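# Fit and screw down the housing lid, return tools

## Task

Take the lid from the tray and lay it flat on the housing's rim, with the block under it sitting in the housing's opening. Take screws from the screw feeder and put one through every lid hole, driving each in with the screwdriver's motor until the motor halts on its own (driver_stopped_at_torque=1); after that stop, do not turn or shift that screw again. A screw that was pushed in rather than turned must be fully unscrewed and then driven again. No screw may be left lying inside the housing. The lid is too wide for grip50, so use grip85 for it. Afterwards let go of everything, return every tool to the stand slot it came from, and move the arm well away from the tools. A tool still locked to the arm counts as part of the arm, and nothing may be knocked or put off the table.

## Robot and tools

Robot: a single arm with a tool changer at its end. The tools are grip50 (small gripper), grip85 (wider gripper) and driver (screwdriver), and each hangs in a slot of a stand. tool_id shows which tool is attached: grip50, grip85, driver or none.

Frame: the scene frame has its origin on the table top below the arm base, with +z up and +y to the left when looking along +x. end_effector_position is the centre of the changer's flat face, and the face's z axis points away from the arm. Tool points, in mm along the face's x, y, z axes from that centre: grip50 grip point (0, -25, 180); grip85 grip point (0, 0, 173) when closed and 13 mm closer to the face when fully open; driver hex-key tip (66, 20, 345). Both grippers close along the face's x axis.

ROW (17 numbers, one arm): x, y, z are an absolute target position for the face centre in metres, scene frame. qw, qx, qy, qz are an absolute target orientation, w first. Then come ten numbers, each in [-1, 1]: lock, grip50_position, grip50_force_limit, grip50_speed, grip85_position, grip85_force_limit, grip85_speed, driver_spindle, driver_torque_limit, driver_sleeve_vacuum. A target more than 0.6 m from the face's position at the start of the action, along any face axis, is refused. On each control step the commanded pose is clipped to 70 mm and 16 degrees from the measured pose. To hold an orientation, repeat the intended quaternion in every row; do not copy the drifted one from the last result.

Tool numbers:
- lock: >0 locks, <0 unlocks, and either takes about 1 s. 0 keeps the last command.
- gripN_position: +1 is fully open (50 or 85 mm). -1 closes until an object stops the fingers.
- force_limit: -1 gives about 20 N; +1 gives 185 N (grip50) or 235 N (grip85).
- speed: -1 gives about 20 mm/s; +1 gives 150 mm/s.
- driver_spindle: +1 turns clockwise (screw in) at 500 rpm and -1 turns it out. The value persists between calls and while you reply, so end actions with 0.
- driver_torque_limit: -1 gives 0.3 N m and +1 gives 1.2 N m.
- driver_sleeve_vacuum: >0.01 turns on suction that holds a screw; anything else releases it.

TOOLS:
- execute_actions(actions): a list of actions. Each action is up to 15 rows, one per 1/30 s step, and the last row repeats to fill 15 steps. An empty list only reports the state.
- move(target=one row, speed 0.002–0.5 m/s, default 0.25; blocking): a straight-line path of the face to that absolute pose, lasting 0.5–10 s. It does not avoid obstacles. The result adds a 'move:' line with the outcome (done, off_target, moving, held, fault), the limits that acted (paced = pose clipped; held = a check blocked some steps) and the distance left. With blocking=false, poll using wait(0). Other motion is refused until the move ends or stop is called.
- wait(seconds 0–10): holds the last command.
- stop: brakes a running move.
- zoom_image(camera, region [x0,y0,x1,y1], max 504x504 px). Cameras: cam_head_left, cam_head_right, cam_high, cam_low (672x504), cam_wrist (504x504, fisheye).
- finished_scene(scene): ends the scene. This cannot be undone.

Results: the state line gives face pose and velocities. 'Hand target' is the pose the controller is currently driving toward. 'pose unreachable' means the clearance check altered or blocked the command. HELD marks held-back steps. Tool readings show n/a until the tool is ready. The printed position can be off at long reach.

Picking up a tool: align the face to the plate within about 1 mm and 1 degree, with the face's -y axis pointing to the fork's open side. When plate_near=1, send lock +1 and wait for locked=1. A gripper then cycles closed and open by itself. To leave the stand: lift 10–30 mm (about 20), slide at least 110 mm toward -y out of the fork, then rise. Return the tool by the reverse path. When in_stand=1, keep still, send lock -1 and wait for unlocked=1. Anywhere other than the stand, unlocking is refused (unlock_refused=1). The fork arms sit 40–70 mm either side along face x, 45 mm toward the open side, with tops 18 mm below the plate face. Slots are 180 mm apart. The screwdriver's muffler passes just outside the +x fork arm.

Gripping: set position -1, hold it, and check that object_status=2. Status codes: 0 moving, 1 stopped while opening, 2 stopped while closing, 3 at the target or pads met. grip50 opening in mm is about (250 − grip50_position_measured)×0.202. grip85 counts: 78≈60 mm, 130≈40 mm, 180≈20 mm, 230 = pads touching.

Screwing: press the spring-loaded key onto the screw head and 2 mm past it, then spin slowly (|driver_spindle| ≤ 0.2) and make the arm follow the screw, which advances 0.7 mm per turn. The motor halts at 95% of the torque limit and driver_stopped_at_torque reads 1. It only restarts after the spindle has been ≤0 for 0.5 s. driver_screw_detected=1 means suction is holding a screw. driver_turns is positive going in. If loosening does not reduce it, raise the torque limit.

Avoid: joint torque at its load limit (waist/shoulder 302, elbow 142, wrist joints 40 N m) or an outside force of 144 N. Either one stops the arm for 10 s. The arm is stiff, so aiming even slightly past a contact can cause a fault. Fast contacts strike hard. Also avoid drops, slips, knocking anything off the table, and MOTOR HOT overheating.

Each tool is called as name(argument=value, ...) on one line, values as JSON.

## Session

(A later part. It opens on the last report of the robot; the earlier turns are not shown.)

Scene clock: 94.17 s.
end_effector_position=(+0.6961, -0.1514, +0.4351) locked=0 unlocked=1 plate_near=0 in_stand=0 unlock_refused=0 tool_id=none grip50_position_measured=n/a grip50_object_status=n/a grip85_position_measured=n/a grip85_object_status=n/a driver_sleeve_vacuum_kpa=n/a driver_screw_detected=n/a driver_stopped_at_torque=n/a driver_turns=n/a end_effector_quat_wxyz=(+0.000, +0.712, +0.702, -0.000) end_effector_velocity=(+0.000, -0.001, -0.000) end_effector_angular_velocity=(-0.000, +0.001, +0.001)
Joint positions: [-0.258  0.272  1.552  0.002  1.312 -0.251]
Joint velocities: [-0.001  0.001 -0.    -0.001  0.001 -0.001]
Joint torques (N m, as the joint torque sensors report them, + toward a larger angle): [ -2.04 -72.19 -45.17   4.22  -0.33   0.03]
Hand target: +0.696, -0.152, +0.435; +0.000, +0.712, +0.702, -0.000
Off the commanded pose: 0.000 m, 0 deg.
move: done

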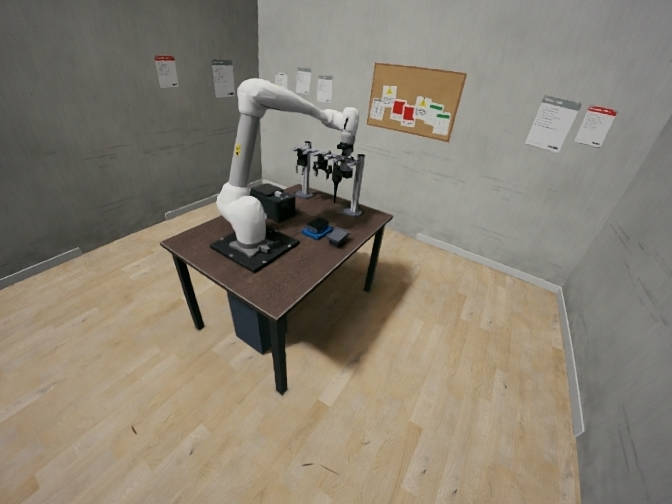

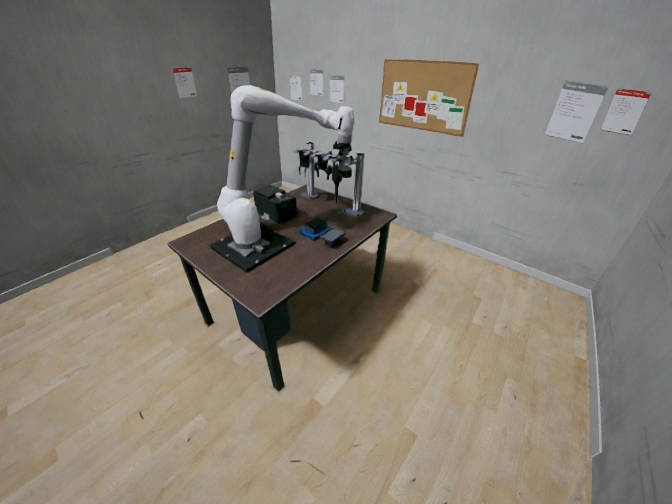

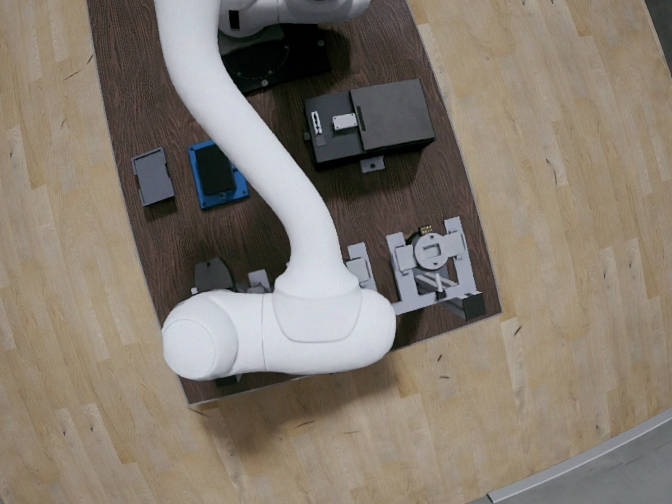

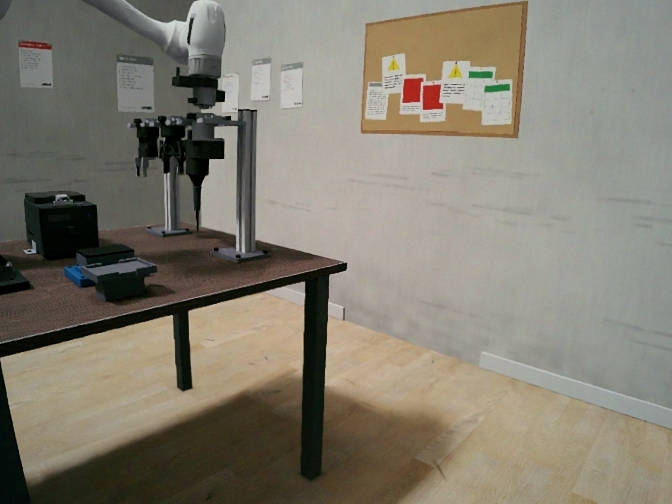

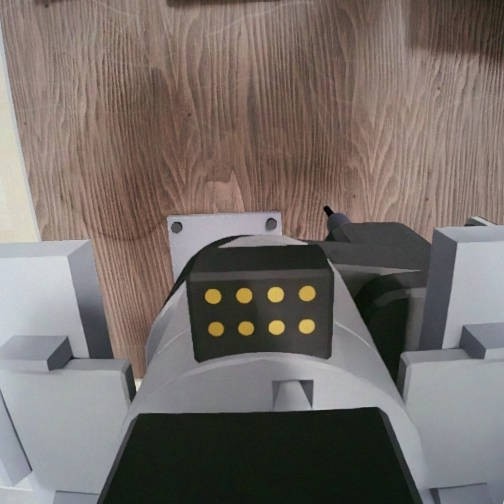

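execute_actions(actions=[])

Scene clock: 94.73 s.
end_effector_position=(+0.6961, -0.1515, +0.4350) locked=0 unlocked=1 plate_near=0 in_stand=0 unlock_refused=0 tool_id=none grip50_position_measured=n/a grip50_object_status=n/a grip85_position_measured=n/a grip85_object_status=n/a driver_sleeve_vacuum_kpa=n/a driver_screw_detected=n/a driver_stopped_at_torque=n/a driver_turns=n/a end_effector_quat_wxyz=(+0.000, +0.712, +0.702, -0.000) end_effector_velocity=(+0.000, +0.000, -0.000) end_effector_angular_velocity=(+0.002, -0.000, -0.001)
Joint positions: [-0.258  0.272  1.552  0.002  1.312 -0.251]
Joint velocities: [ 0.     0.    -0.     0.002 -0.     0.001]
Joint torques (N m, as the joint torque sensors report them, + toward a larger angle): [  0.51 -73.38 -45.63   4.38  -0.19  -0.18]
Hand target: +0.696, -0.152, +0.435; +0.000, +0.712, +0.702, -0.000
Off the commanded pose: 0.000 m, 0 deg.

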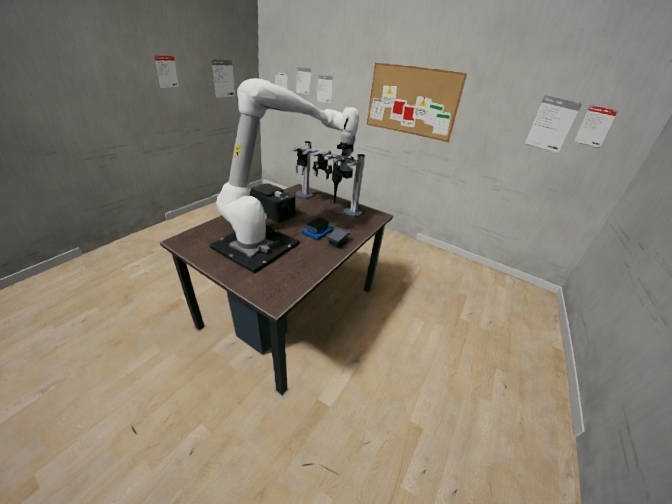

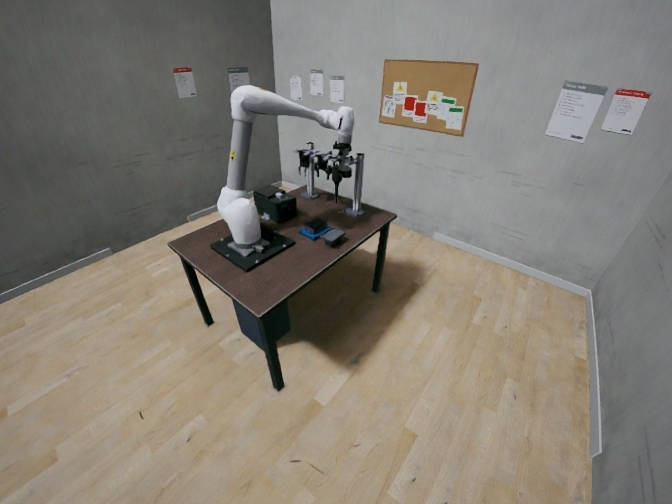

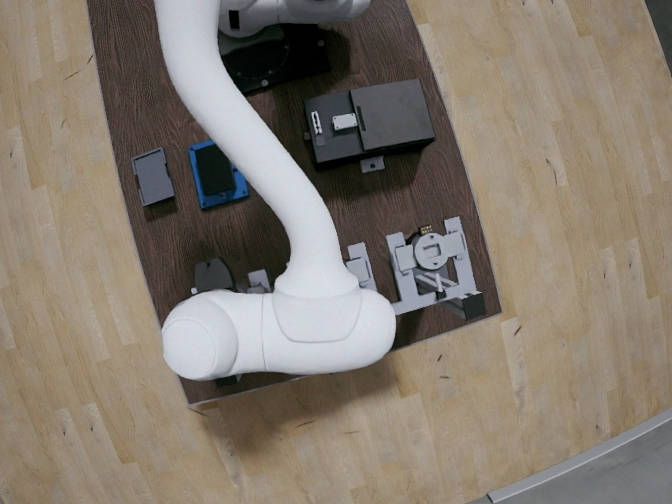

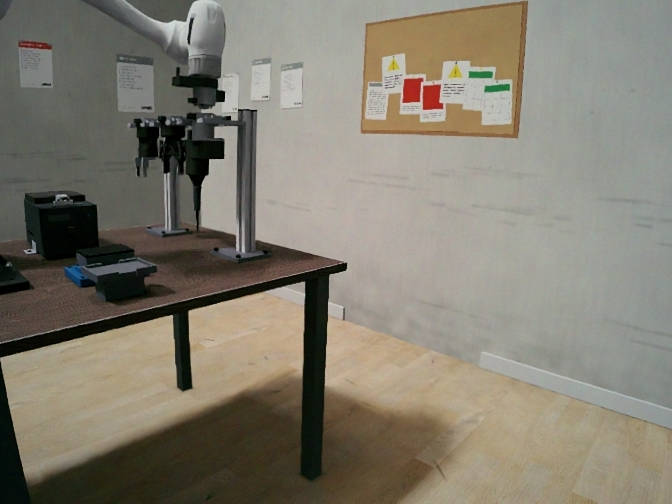

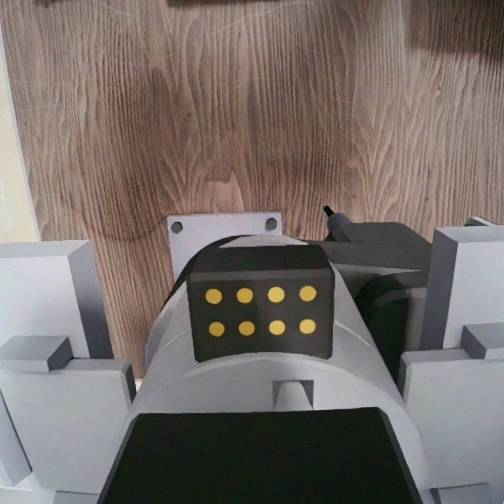

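move(target=[0.6939,-0.1516,0.435,0,0.7120,0.7022,0,0,0,0,0,0,0,0,0,0,0], speed=0.03)

zoom_image(camera="cam_wrist", region=[110, 240, 410, 440])

Scene clock: 95.53 s.
end_effector_position=(+0.6939, -0.1516, +0.4349) locked=0 unlocked=1 plate_near=0 in_stand=0 unlock_refused=0 tool_id=none grip50_position_measured=n/a grip50_object_status=n/a grip85_position_measured=n/a grip85_object_status=n/a driver_sleeve_vacuum_kpa=n/a driver_screw_detected=n/a driver_stopped_at_torque=n/a driver_turns=n/a end_effector_quat_wxyz=(-0.000, +0.712, +0.702, -0.000) end_effector_velocity=(-0.000, +0.000, -0.000) end_effector_angular_velocity=(+0.000, +0.001, +0.001)
Joint positions: [-0.259  0.269  1.556  0.002  1.311 -0.252]
Joint velocities: [ 0.     0.     0.    -0.     0.001 -0.   ]
Joint torques (N m, as the joint torque sensors report them, + toward a larger angle): [ -0.21 -74.17 -45.77   4.17  -0.25  -0.06]
Hand target: +0.694, -0.152, +0.435; -0.000, +0.712, +0.702, -0.000
Off the commanded pose: 0.000 m, 0 deg.
move: done

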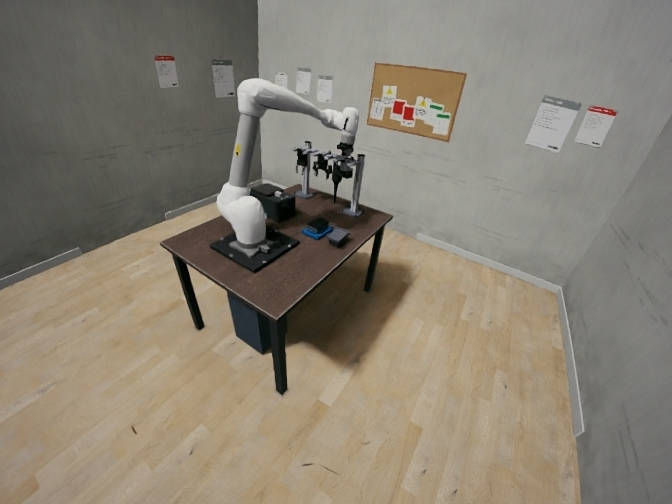

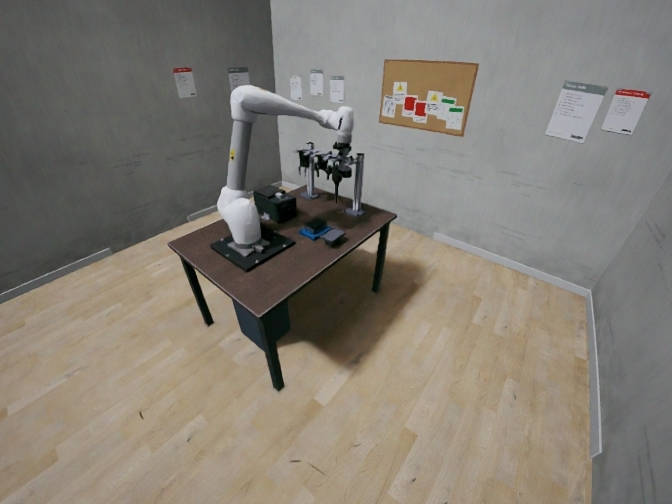

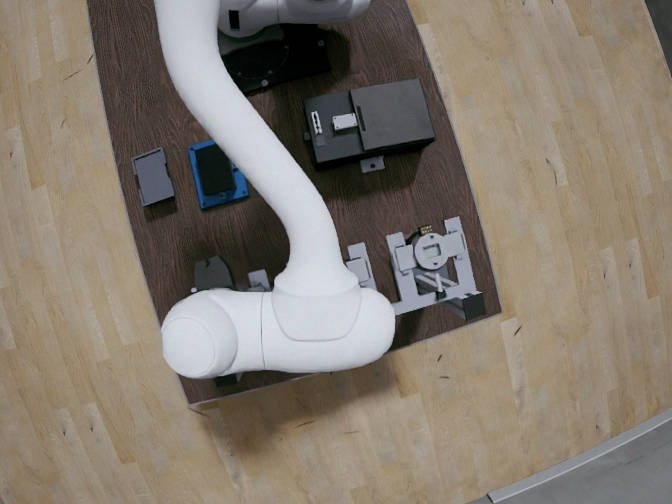

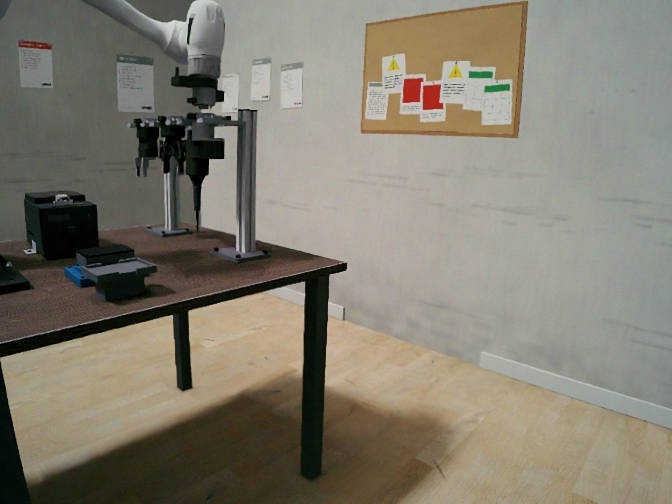

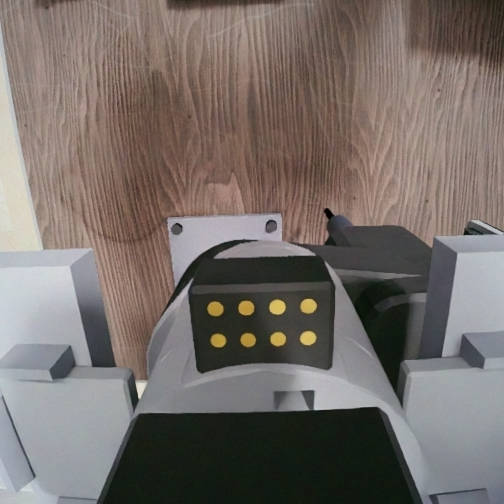

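Region (110, 240, 410, 440) of cam_wrist's 504x504 image, scaled by 1.680, with more detail than that image has.

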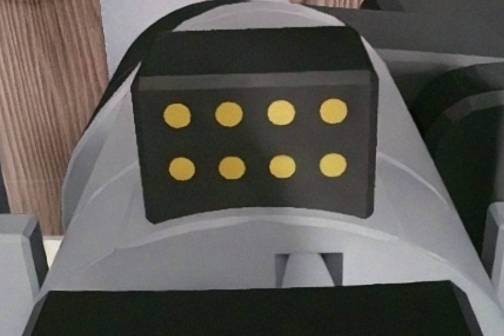

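Aligned.

move(target=[0.6938,-0.1515,0.414,0,0.7120,0.7022,0,0,0,0,0,0,0,0,0,0,0], speed=0.03)

Scene clock: 96.57 s.
end_effector_position=(+0.6938, -0.1515, +0.4140) locked=0 unlocked=1 plate_near=0 in_stand=1 unlock_refused=0 tool_id=none grip50_position_measured=n/a grip50_object_status=n/a grip85_position_measured=n/a grip85_object_status=n/a driver_sleeve_vacuum_kpa=n/a driver_screw_detected=n/a driver_stopped_at_torque=n/a driver_turns=n/a end_effector_quat_wxyz=(+0.000, +0.712, +0.702, +0.000) end_effector_velocity=(-0.000, -0.000, -0.000) end_effector_angular_velocity=(-0.000, +0.000, +0.000)
Joint positions: [-0.259  0.278  1.583  0.002  1.275 -0.252]
Joint velocities: [-0.     0.     0.    -0.001  0.     0.   ]
Joint torques (N m, as the joint torque sensors report them, + toward a larger angle): [ -0.95 -73.53 -44.87   4.33  -0.43  -0.01]
Hand target: +0.694, -0.152, +0.414; -0.000, +0.712, +0.702, +0.000
Off the commanded pose: 0.000 m, 0 deg.
move: done

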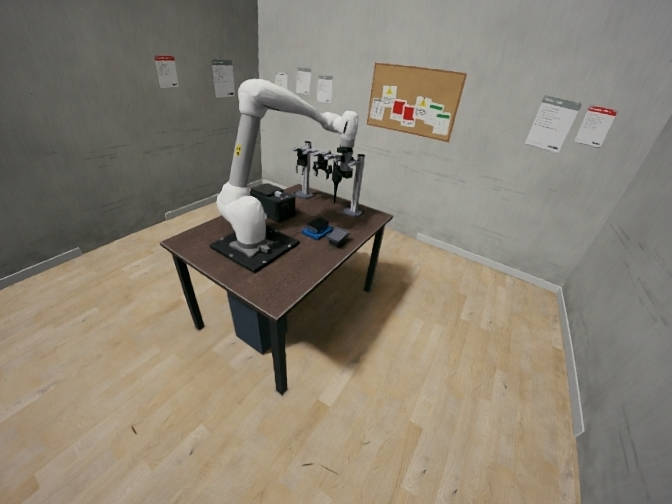

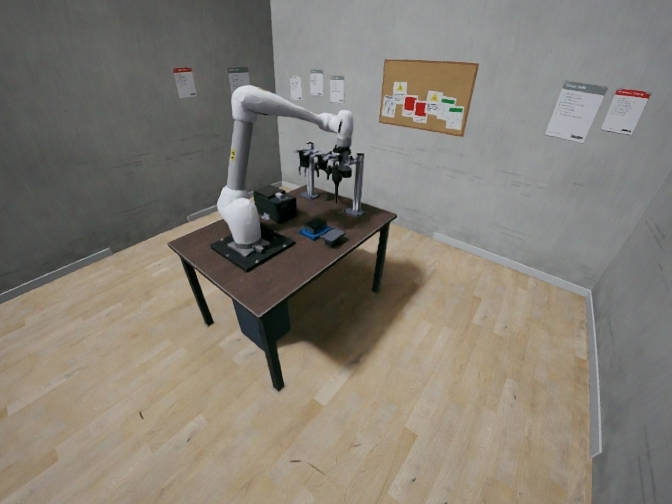

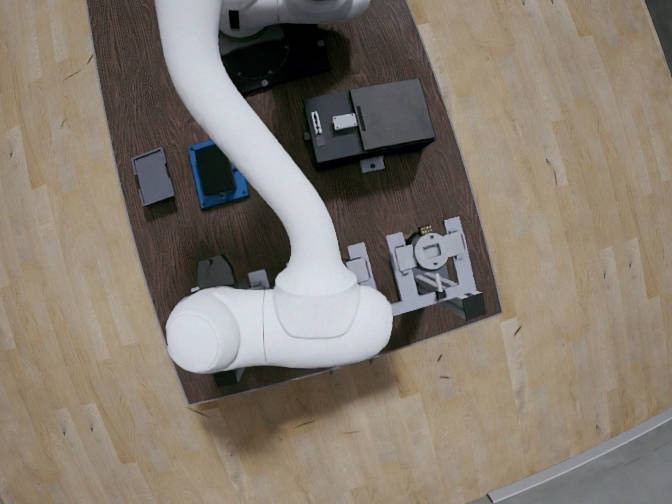

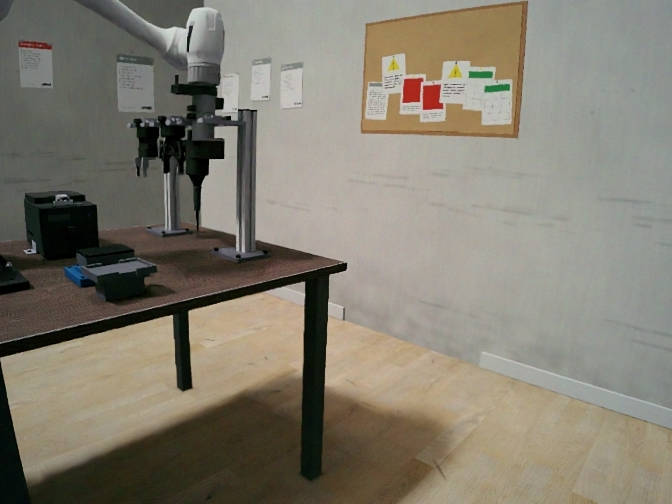

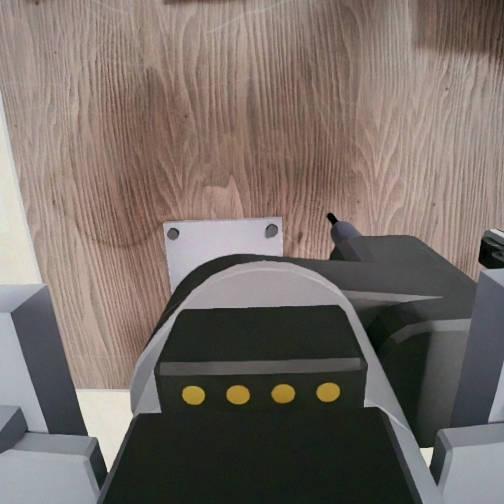

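move(target=[0.6938,-0.1515,0.4128,0,0.7120,0.7022,0,0,0,0,0,0,0,0,0,0,0], speed=0.01)

Scene clock: 97.33 s.
end_effector_position=(+0.6938, -0.1515, +0.4128) locked=0 unlocked=1 plate_near=1 in_stand=1 unlock_refused=0 tool_id=none grip50_position_measured=n/a grip50_object_status=n/a grip85_position_measured=n/a grip85_object_status=n/a driver_sleeve_vacuum_kpa=n/a driver_screw_detected=n/a driver_stopped_at_torque=n/a driver_turns=n/a end_effector_quat_wxyz=(+0.000, +0.712, +0.702, +0.000) end_effector_velocity=(-0.000, +0.000, -0.000) end_effector_angular_velocity=(+0.000, +0.000, +0.001)
Joint positions: [-0.259  0.278  1.585  0.002  1.272 -0.252]
Joint velocities: [-0.     0.     0.     0.     0.    -0.001]
Joint torques (N m, as the joint torque sensors report them, + toward a larger angle): [  1.37 -72.84 -43.95   4.79  -0.12  -0.05]
Hand target: +0.694, -0.152, +0.413; -0.000, +0.712, +0.702, +0.000
Off the commanded pose: 0.000 m, 0 deg.
move: done

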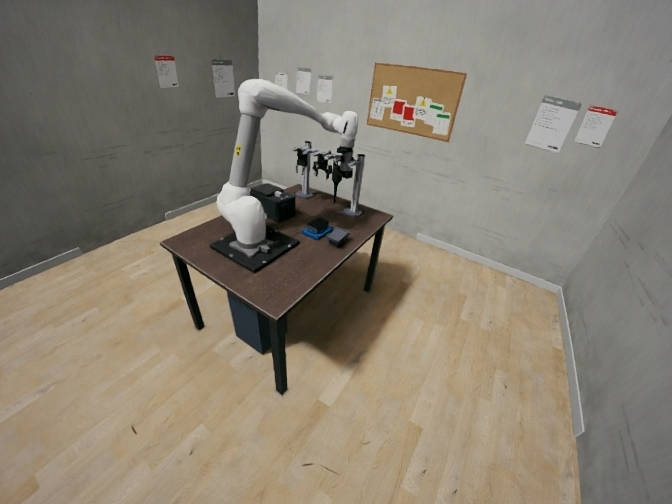

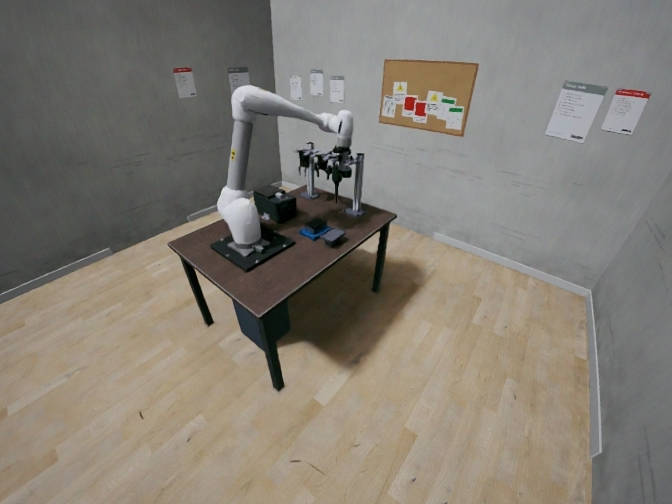

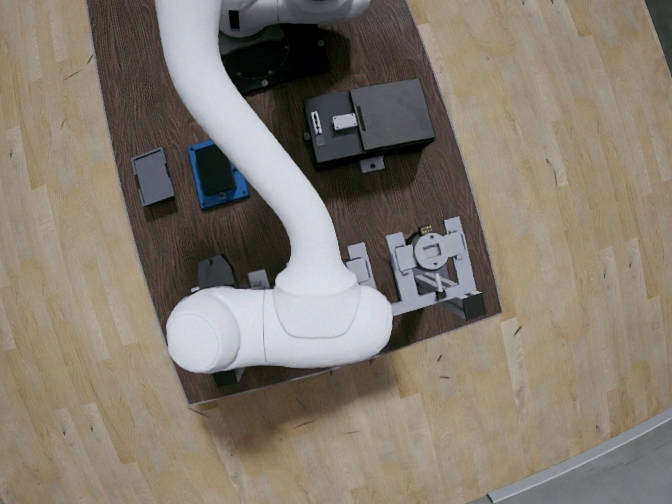

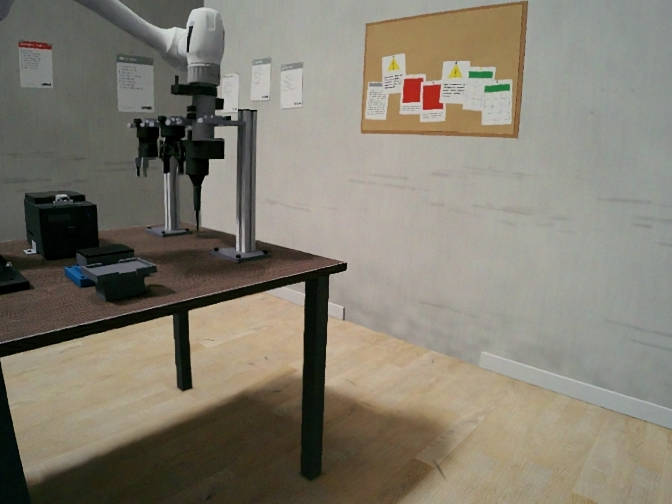

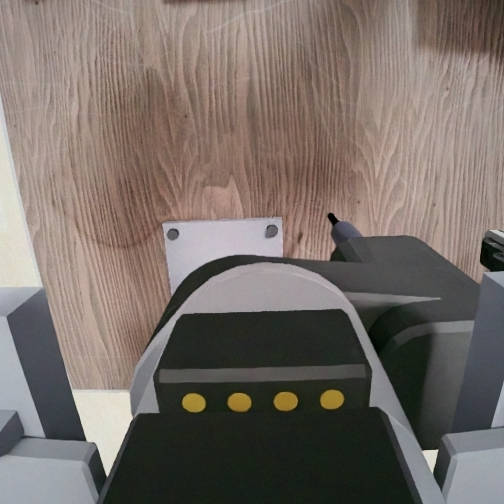

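execute_actions(actions=[[[0.6938,-0.1515,0.4127,0,0.7120,0.7022,0,1,0,0,0,0,0,0,0,0,0]]])

wait(seconds=0.7)

Scene clock: 97.90 s.
end_effector_position=(+0.6938, -0.1515, +0.4127) locked=0 unlocked=0 plate_near=1 in_stand=1 unlock_refused=0 tool_id=none grip50_position_measured=n/a grip50_object_status=n/a grip85_position_measured=n/a grip85_object_status=n/a driver_sleeve_vacuum_kpa=n/a driver_screw_detected=n/a driver_stopped_at_torque=n/a driver_turns=n/a end_effector_quat_wxyz=(+0.000, +0.712, +0.702, +0.000) end_effector_velocity=(-0.000, -0.000, +0.000) end_effector_angular_velocity=(-0.000, +0.001, -0.001)
Joint positions: [-0.259  0.278  1.585  0.002  1.272 -0.252]
Joint velocities: [-0.    -0.    -0.    -0.001  0.001  0.001]
Joint torques (N m, as the joint torque sensors report them, + toward a larger angle): [  0.28 -70.79 -43.08   4.73  -0.02  -0.13]
Hand target: +0.694, -0.152, +0.413; -0.000, +0.712, +0.702, +0.000
Off the commanded pose: 0.000 m, 0 deg.
Step readings (end_effector_position):
0: (+0.6938, -0.1515, +0.4128)
1: (+0.6938, -0.1515, +0.4128)
2: (+0.6938, -0.1515, +0.4128)
4: (+0.6938, -0.1515, +0.4127)
8: (+0.6938, -0.1515, +0.4127)
15: end_effector_position above

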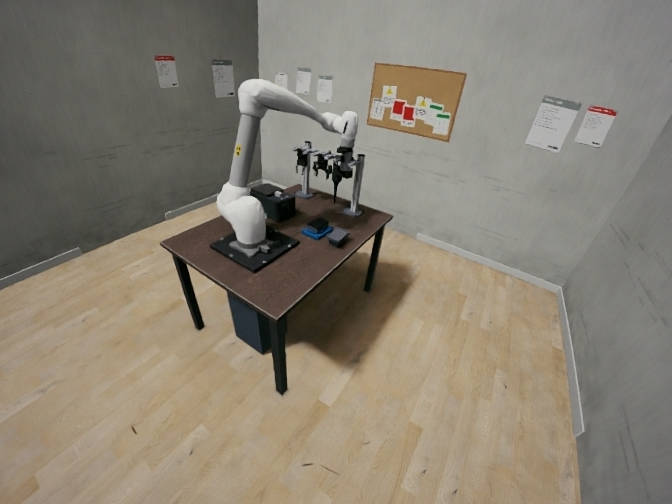

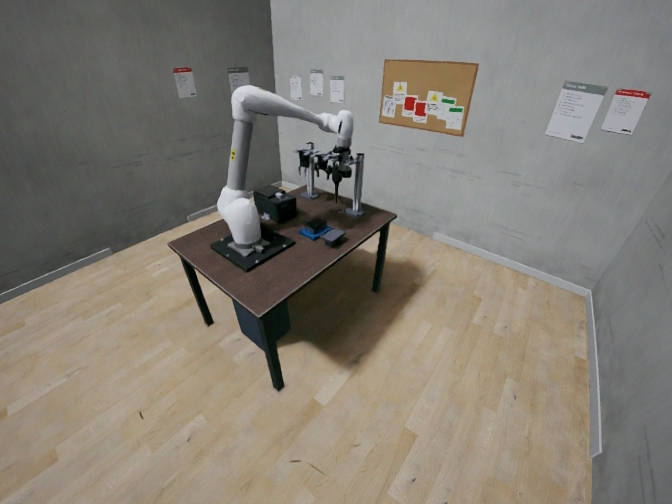

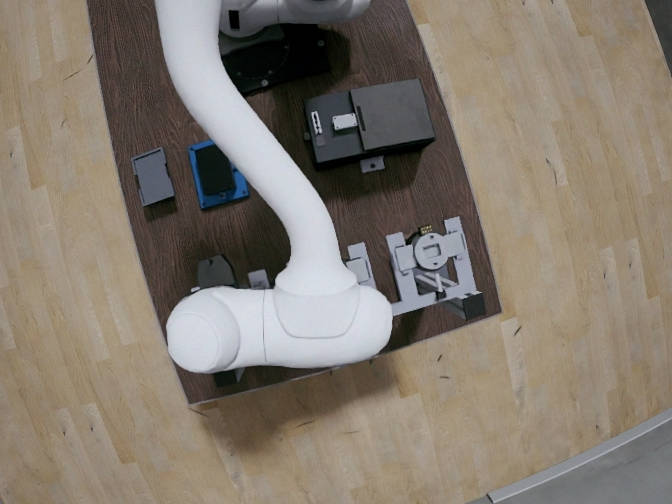

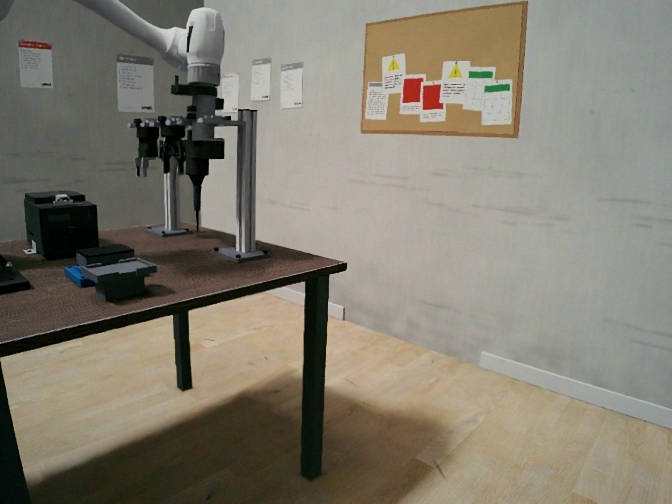

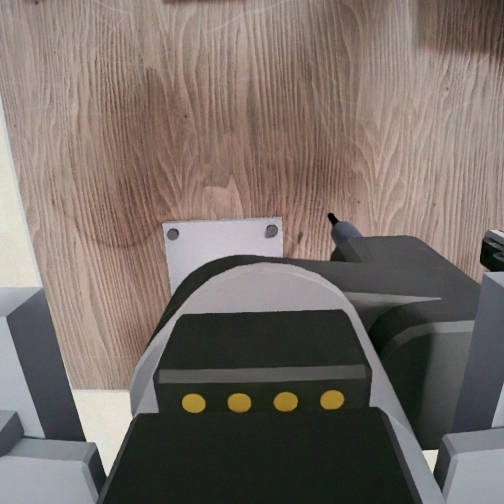

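Scene clock: 98.60 s.
end_effector_position=(+0.6938, -0.1515, +0.4124) locked=1 unlocked=0 plate_near=1 in_stand=1 unlock_refused=0 tool_id=driver grip50_position_measured=n/a grip50_object_status=n/a grip85_position_measured=n/a grip85_object_status=n/a driver_sleeve_vacuum_kpa=n/a driver_screw_detected=n/a driver_stopped_at_torque=n/a driver_turns=n/a end_effector_quat_wxyz=(-0.000, +0.712, +0.702, -0.000) end_effector_velocity=(+0.000, +0.000, +0.000) end_effector_angular_velocity=(+0.000, -0.000, +0.001)
Joint positions: [-0.259  0.278  1.585  0.002  1.272 -0.252]
Joint velocities: [ 0.001  0.    -0.     0.     0.    -0.   ]
Joint torques (N m, as the joint torque sensors report them, + toward a larger angle): [ -0.62 -85.1  -53.46   5.41  -0.12   0.1 ]
Hand target: +0.694, -0.152, +0.413; -0.000, +0.712, +0.702, +0.000
Off the commanded pose: 0.000 m, 0 deg.
wait: 0.70 s; at rest by 0.20 s

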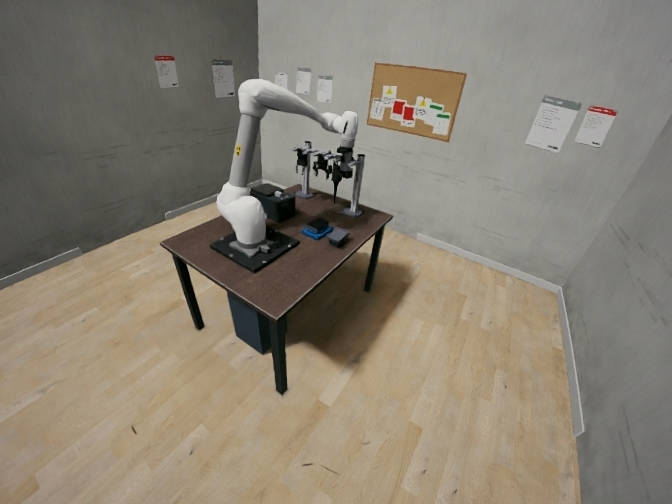

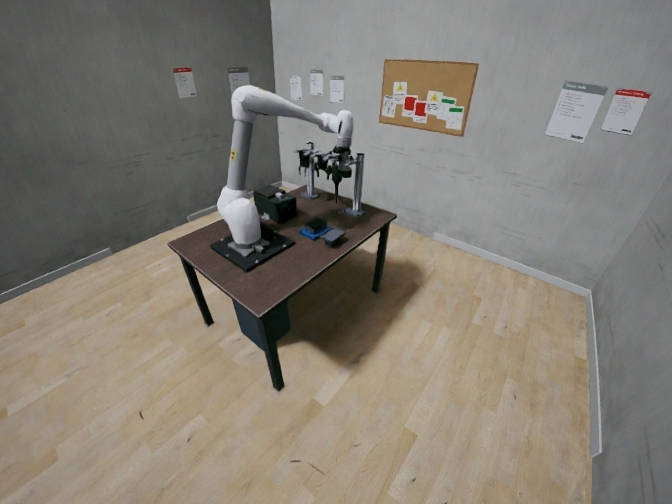

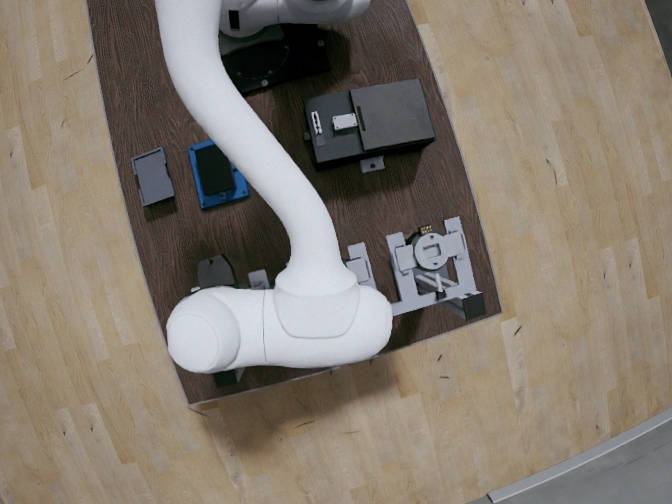

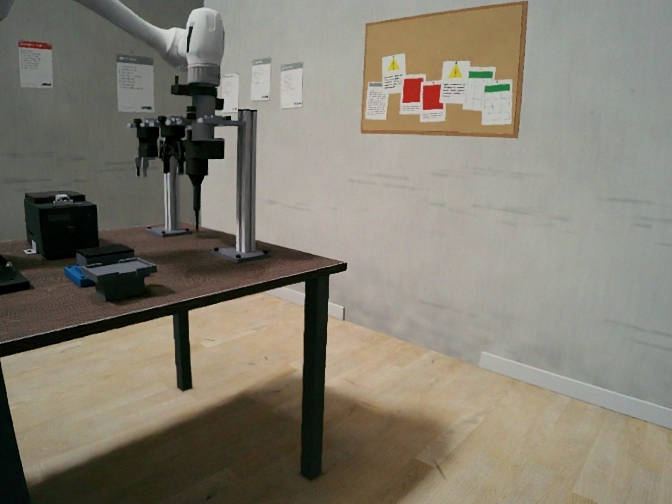

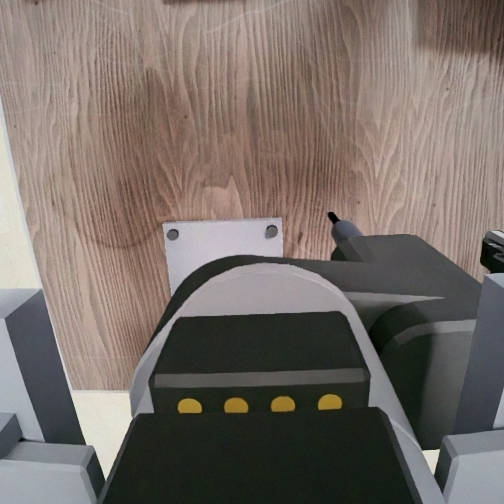

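move(target=[0.6938,-0.1515,0.4325,0,0.7120,0.7022,0,0,0,0,0,0,0,0,0,0,0], speed=0.05)

move(target=[0.572,-0.1492,0.4325,0,0.7120,0.7022,0,0,0,0,0,0,0,0,0,0,0], speed=0.1)

Scene clock: 99.57 s.
end_effector_position=(+0.6938, -0.1514, +0.4325) locked=1 unlocked=0 plate_near=1 in_stand=0 unlock_refused=0 tool_id=driver grip50_position_measured=n/a grip50_object_status=n/a grip85_position_measured=n/a grip85_object_status=n/a driver_sleeve_vacuum_kpa=0 driver_screw_detected=0 driver_stopped_at_torque=0 driver_turns=0.00 end_effector_quat_wxyz=(-0.000, +0.712, +0.702, -0.000) end_effector_velocity=(-0.000, -0.000, +0.000) end_effector_angular_velocity=(-0.000, -0.000, -0.001)
Joint positions: [-0.259  0.269  1.56   0.002  1.306 -0.252]
Joint velocities: [-0.001 -0.    -0.    -0.    -0.     0.   ]
Joint torques (N m, as the joint torque sensors report them, + toward a larger angle): [ -1.79 -92.14 -59.65   4.84  -0.44  -0.01]
Hand target: +0.694, -0.151, +0.433; +0.000, +0.712, +0.702, -0.000
Off the commanded pose: 0.000 m, 0 deg.
move: done

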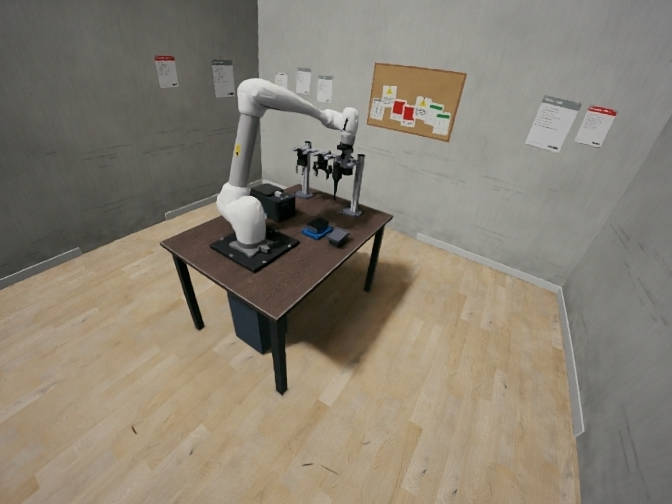

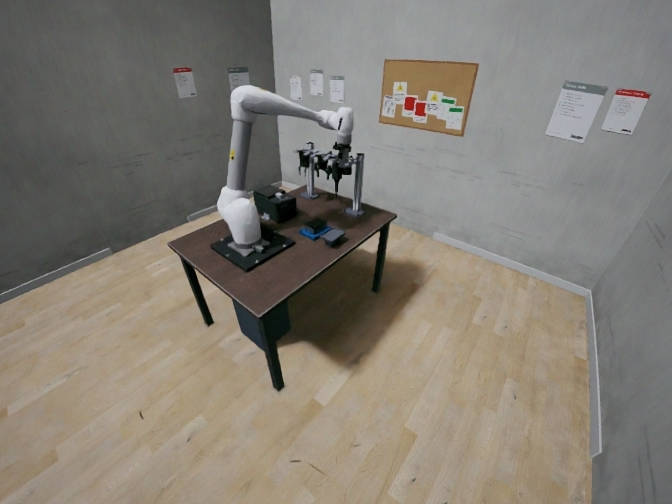

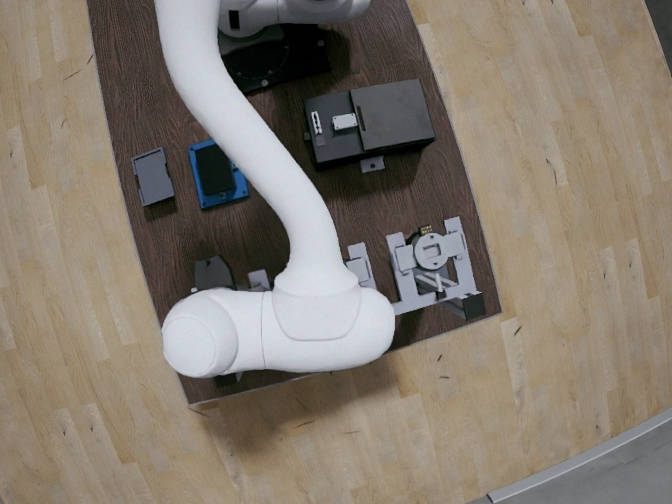

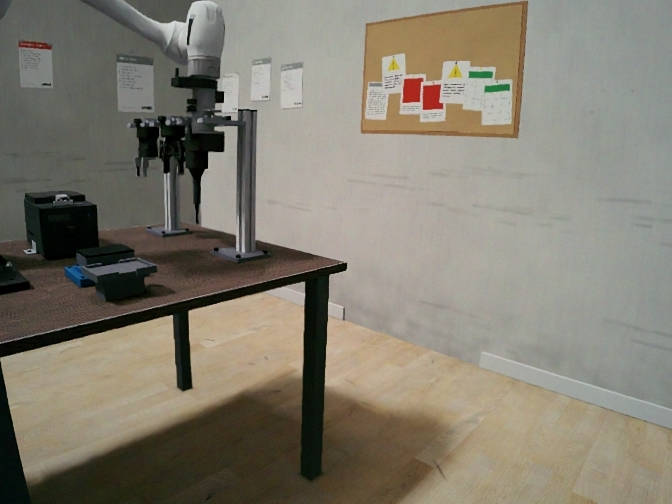

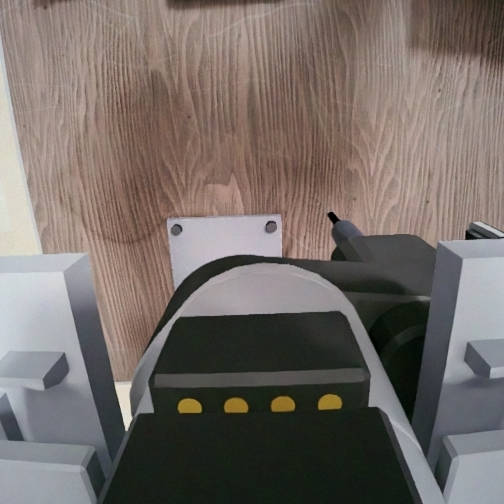

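Scene clock: 101.10 s.
end_effector_position=(+0.5721, -0.1493, +0.4324) locked=1 unlocked=0 plate_near=1 in_stand=0 unlock_refused=0 tool_id=driver grip50_position_measured=n/a grip50_object_status=n/a grip85_position_measured=n/a grip85_object_status=n/a driver_sleeve_vacuum_kpa=0 driver_screw_detected=0 driver_stopped_at_torque=0 driver_turns=0.00 end_effector_quat_wxyz=(+0.000, +0.712, +0.702, -0.000) end_effector_velocity=(+0.000, -0.000, -0.000) end_effector_angular_velocity=(-0.000, -0.001, +0.001)
Joint positions: [-0.31   0.084  1.784  0.002  1.267 -0.303]
Joint velocities: [-0.     0.     0.    -0.    -0.001 -0.001]
Joint torques (N m, as the joint torque sensors report them, + toward a larger angle): [ -0.68 -67.77 -58.82   4.79  -0.42   0.11]
Hand target: +0.572, -0.149, +0.432; -0.000, +0.712, +0.702, -0.000
Off the commanded pose: 0.000 m, 0 deg.
move: done

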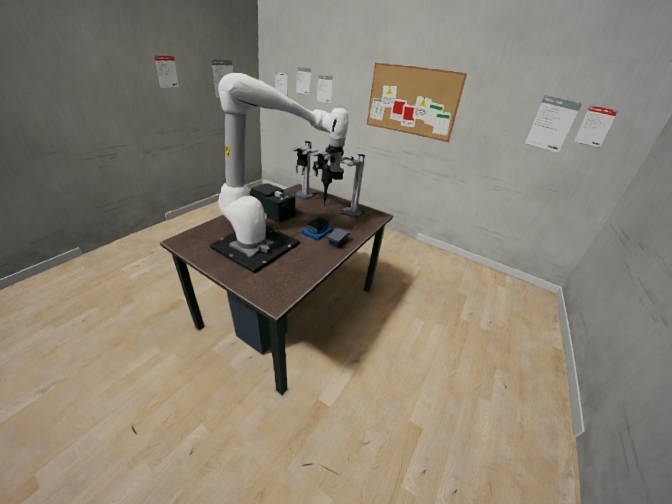

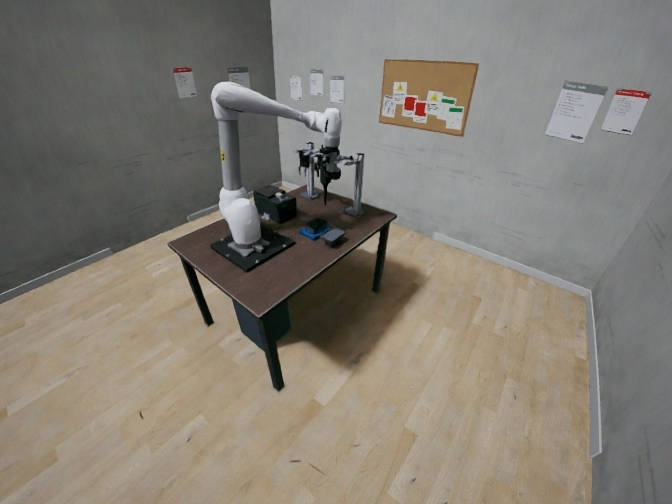

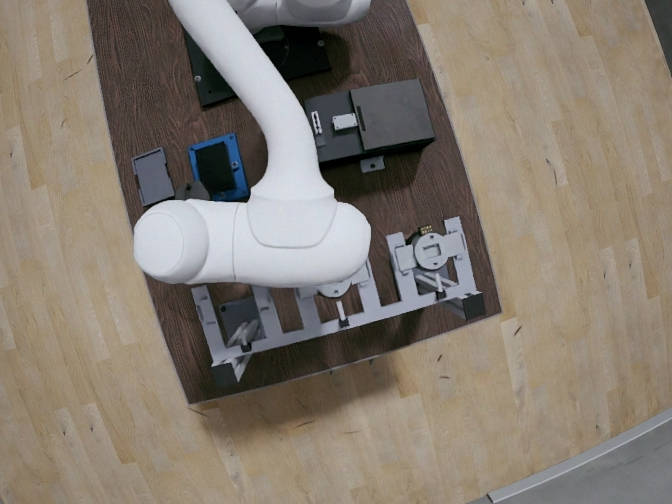

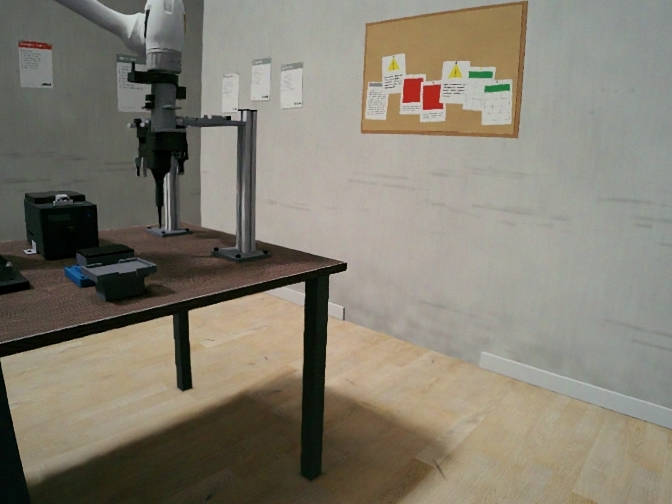

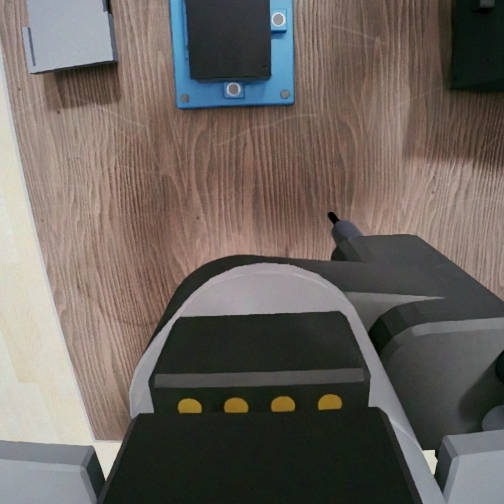

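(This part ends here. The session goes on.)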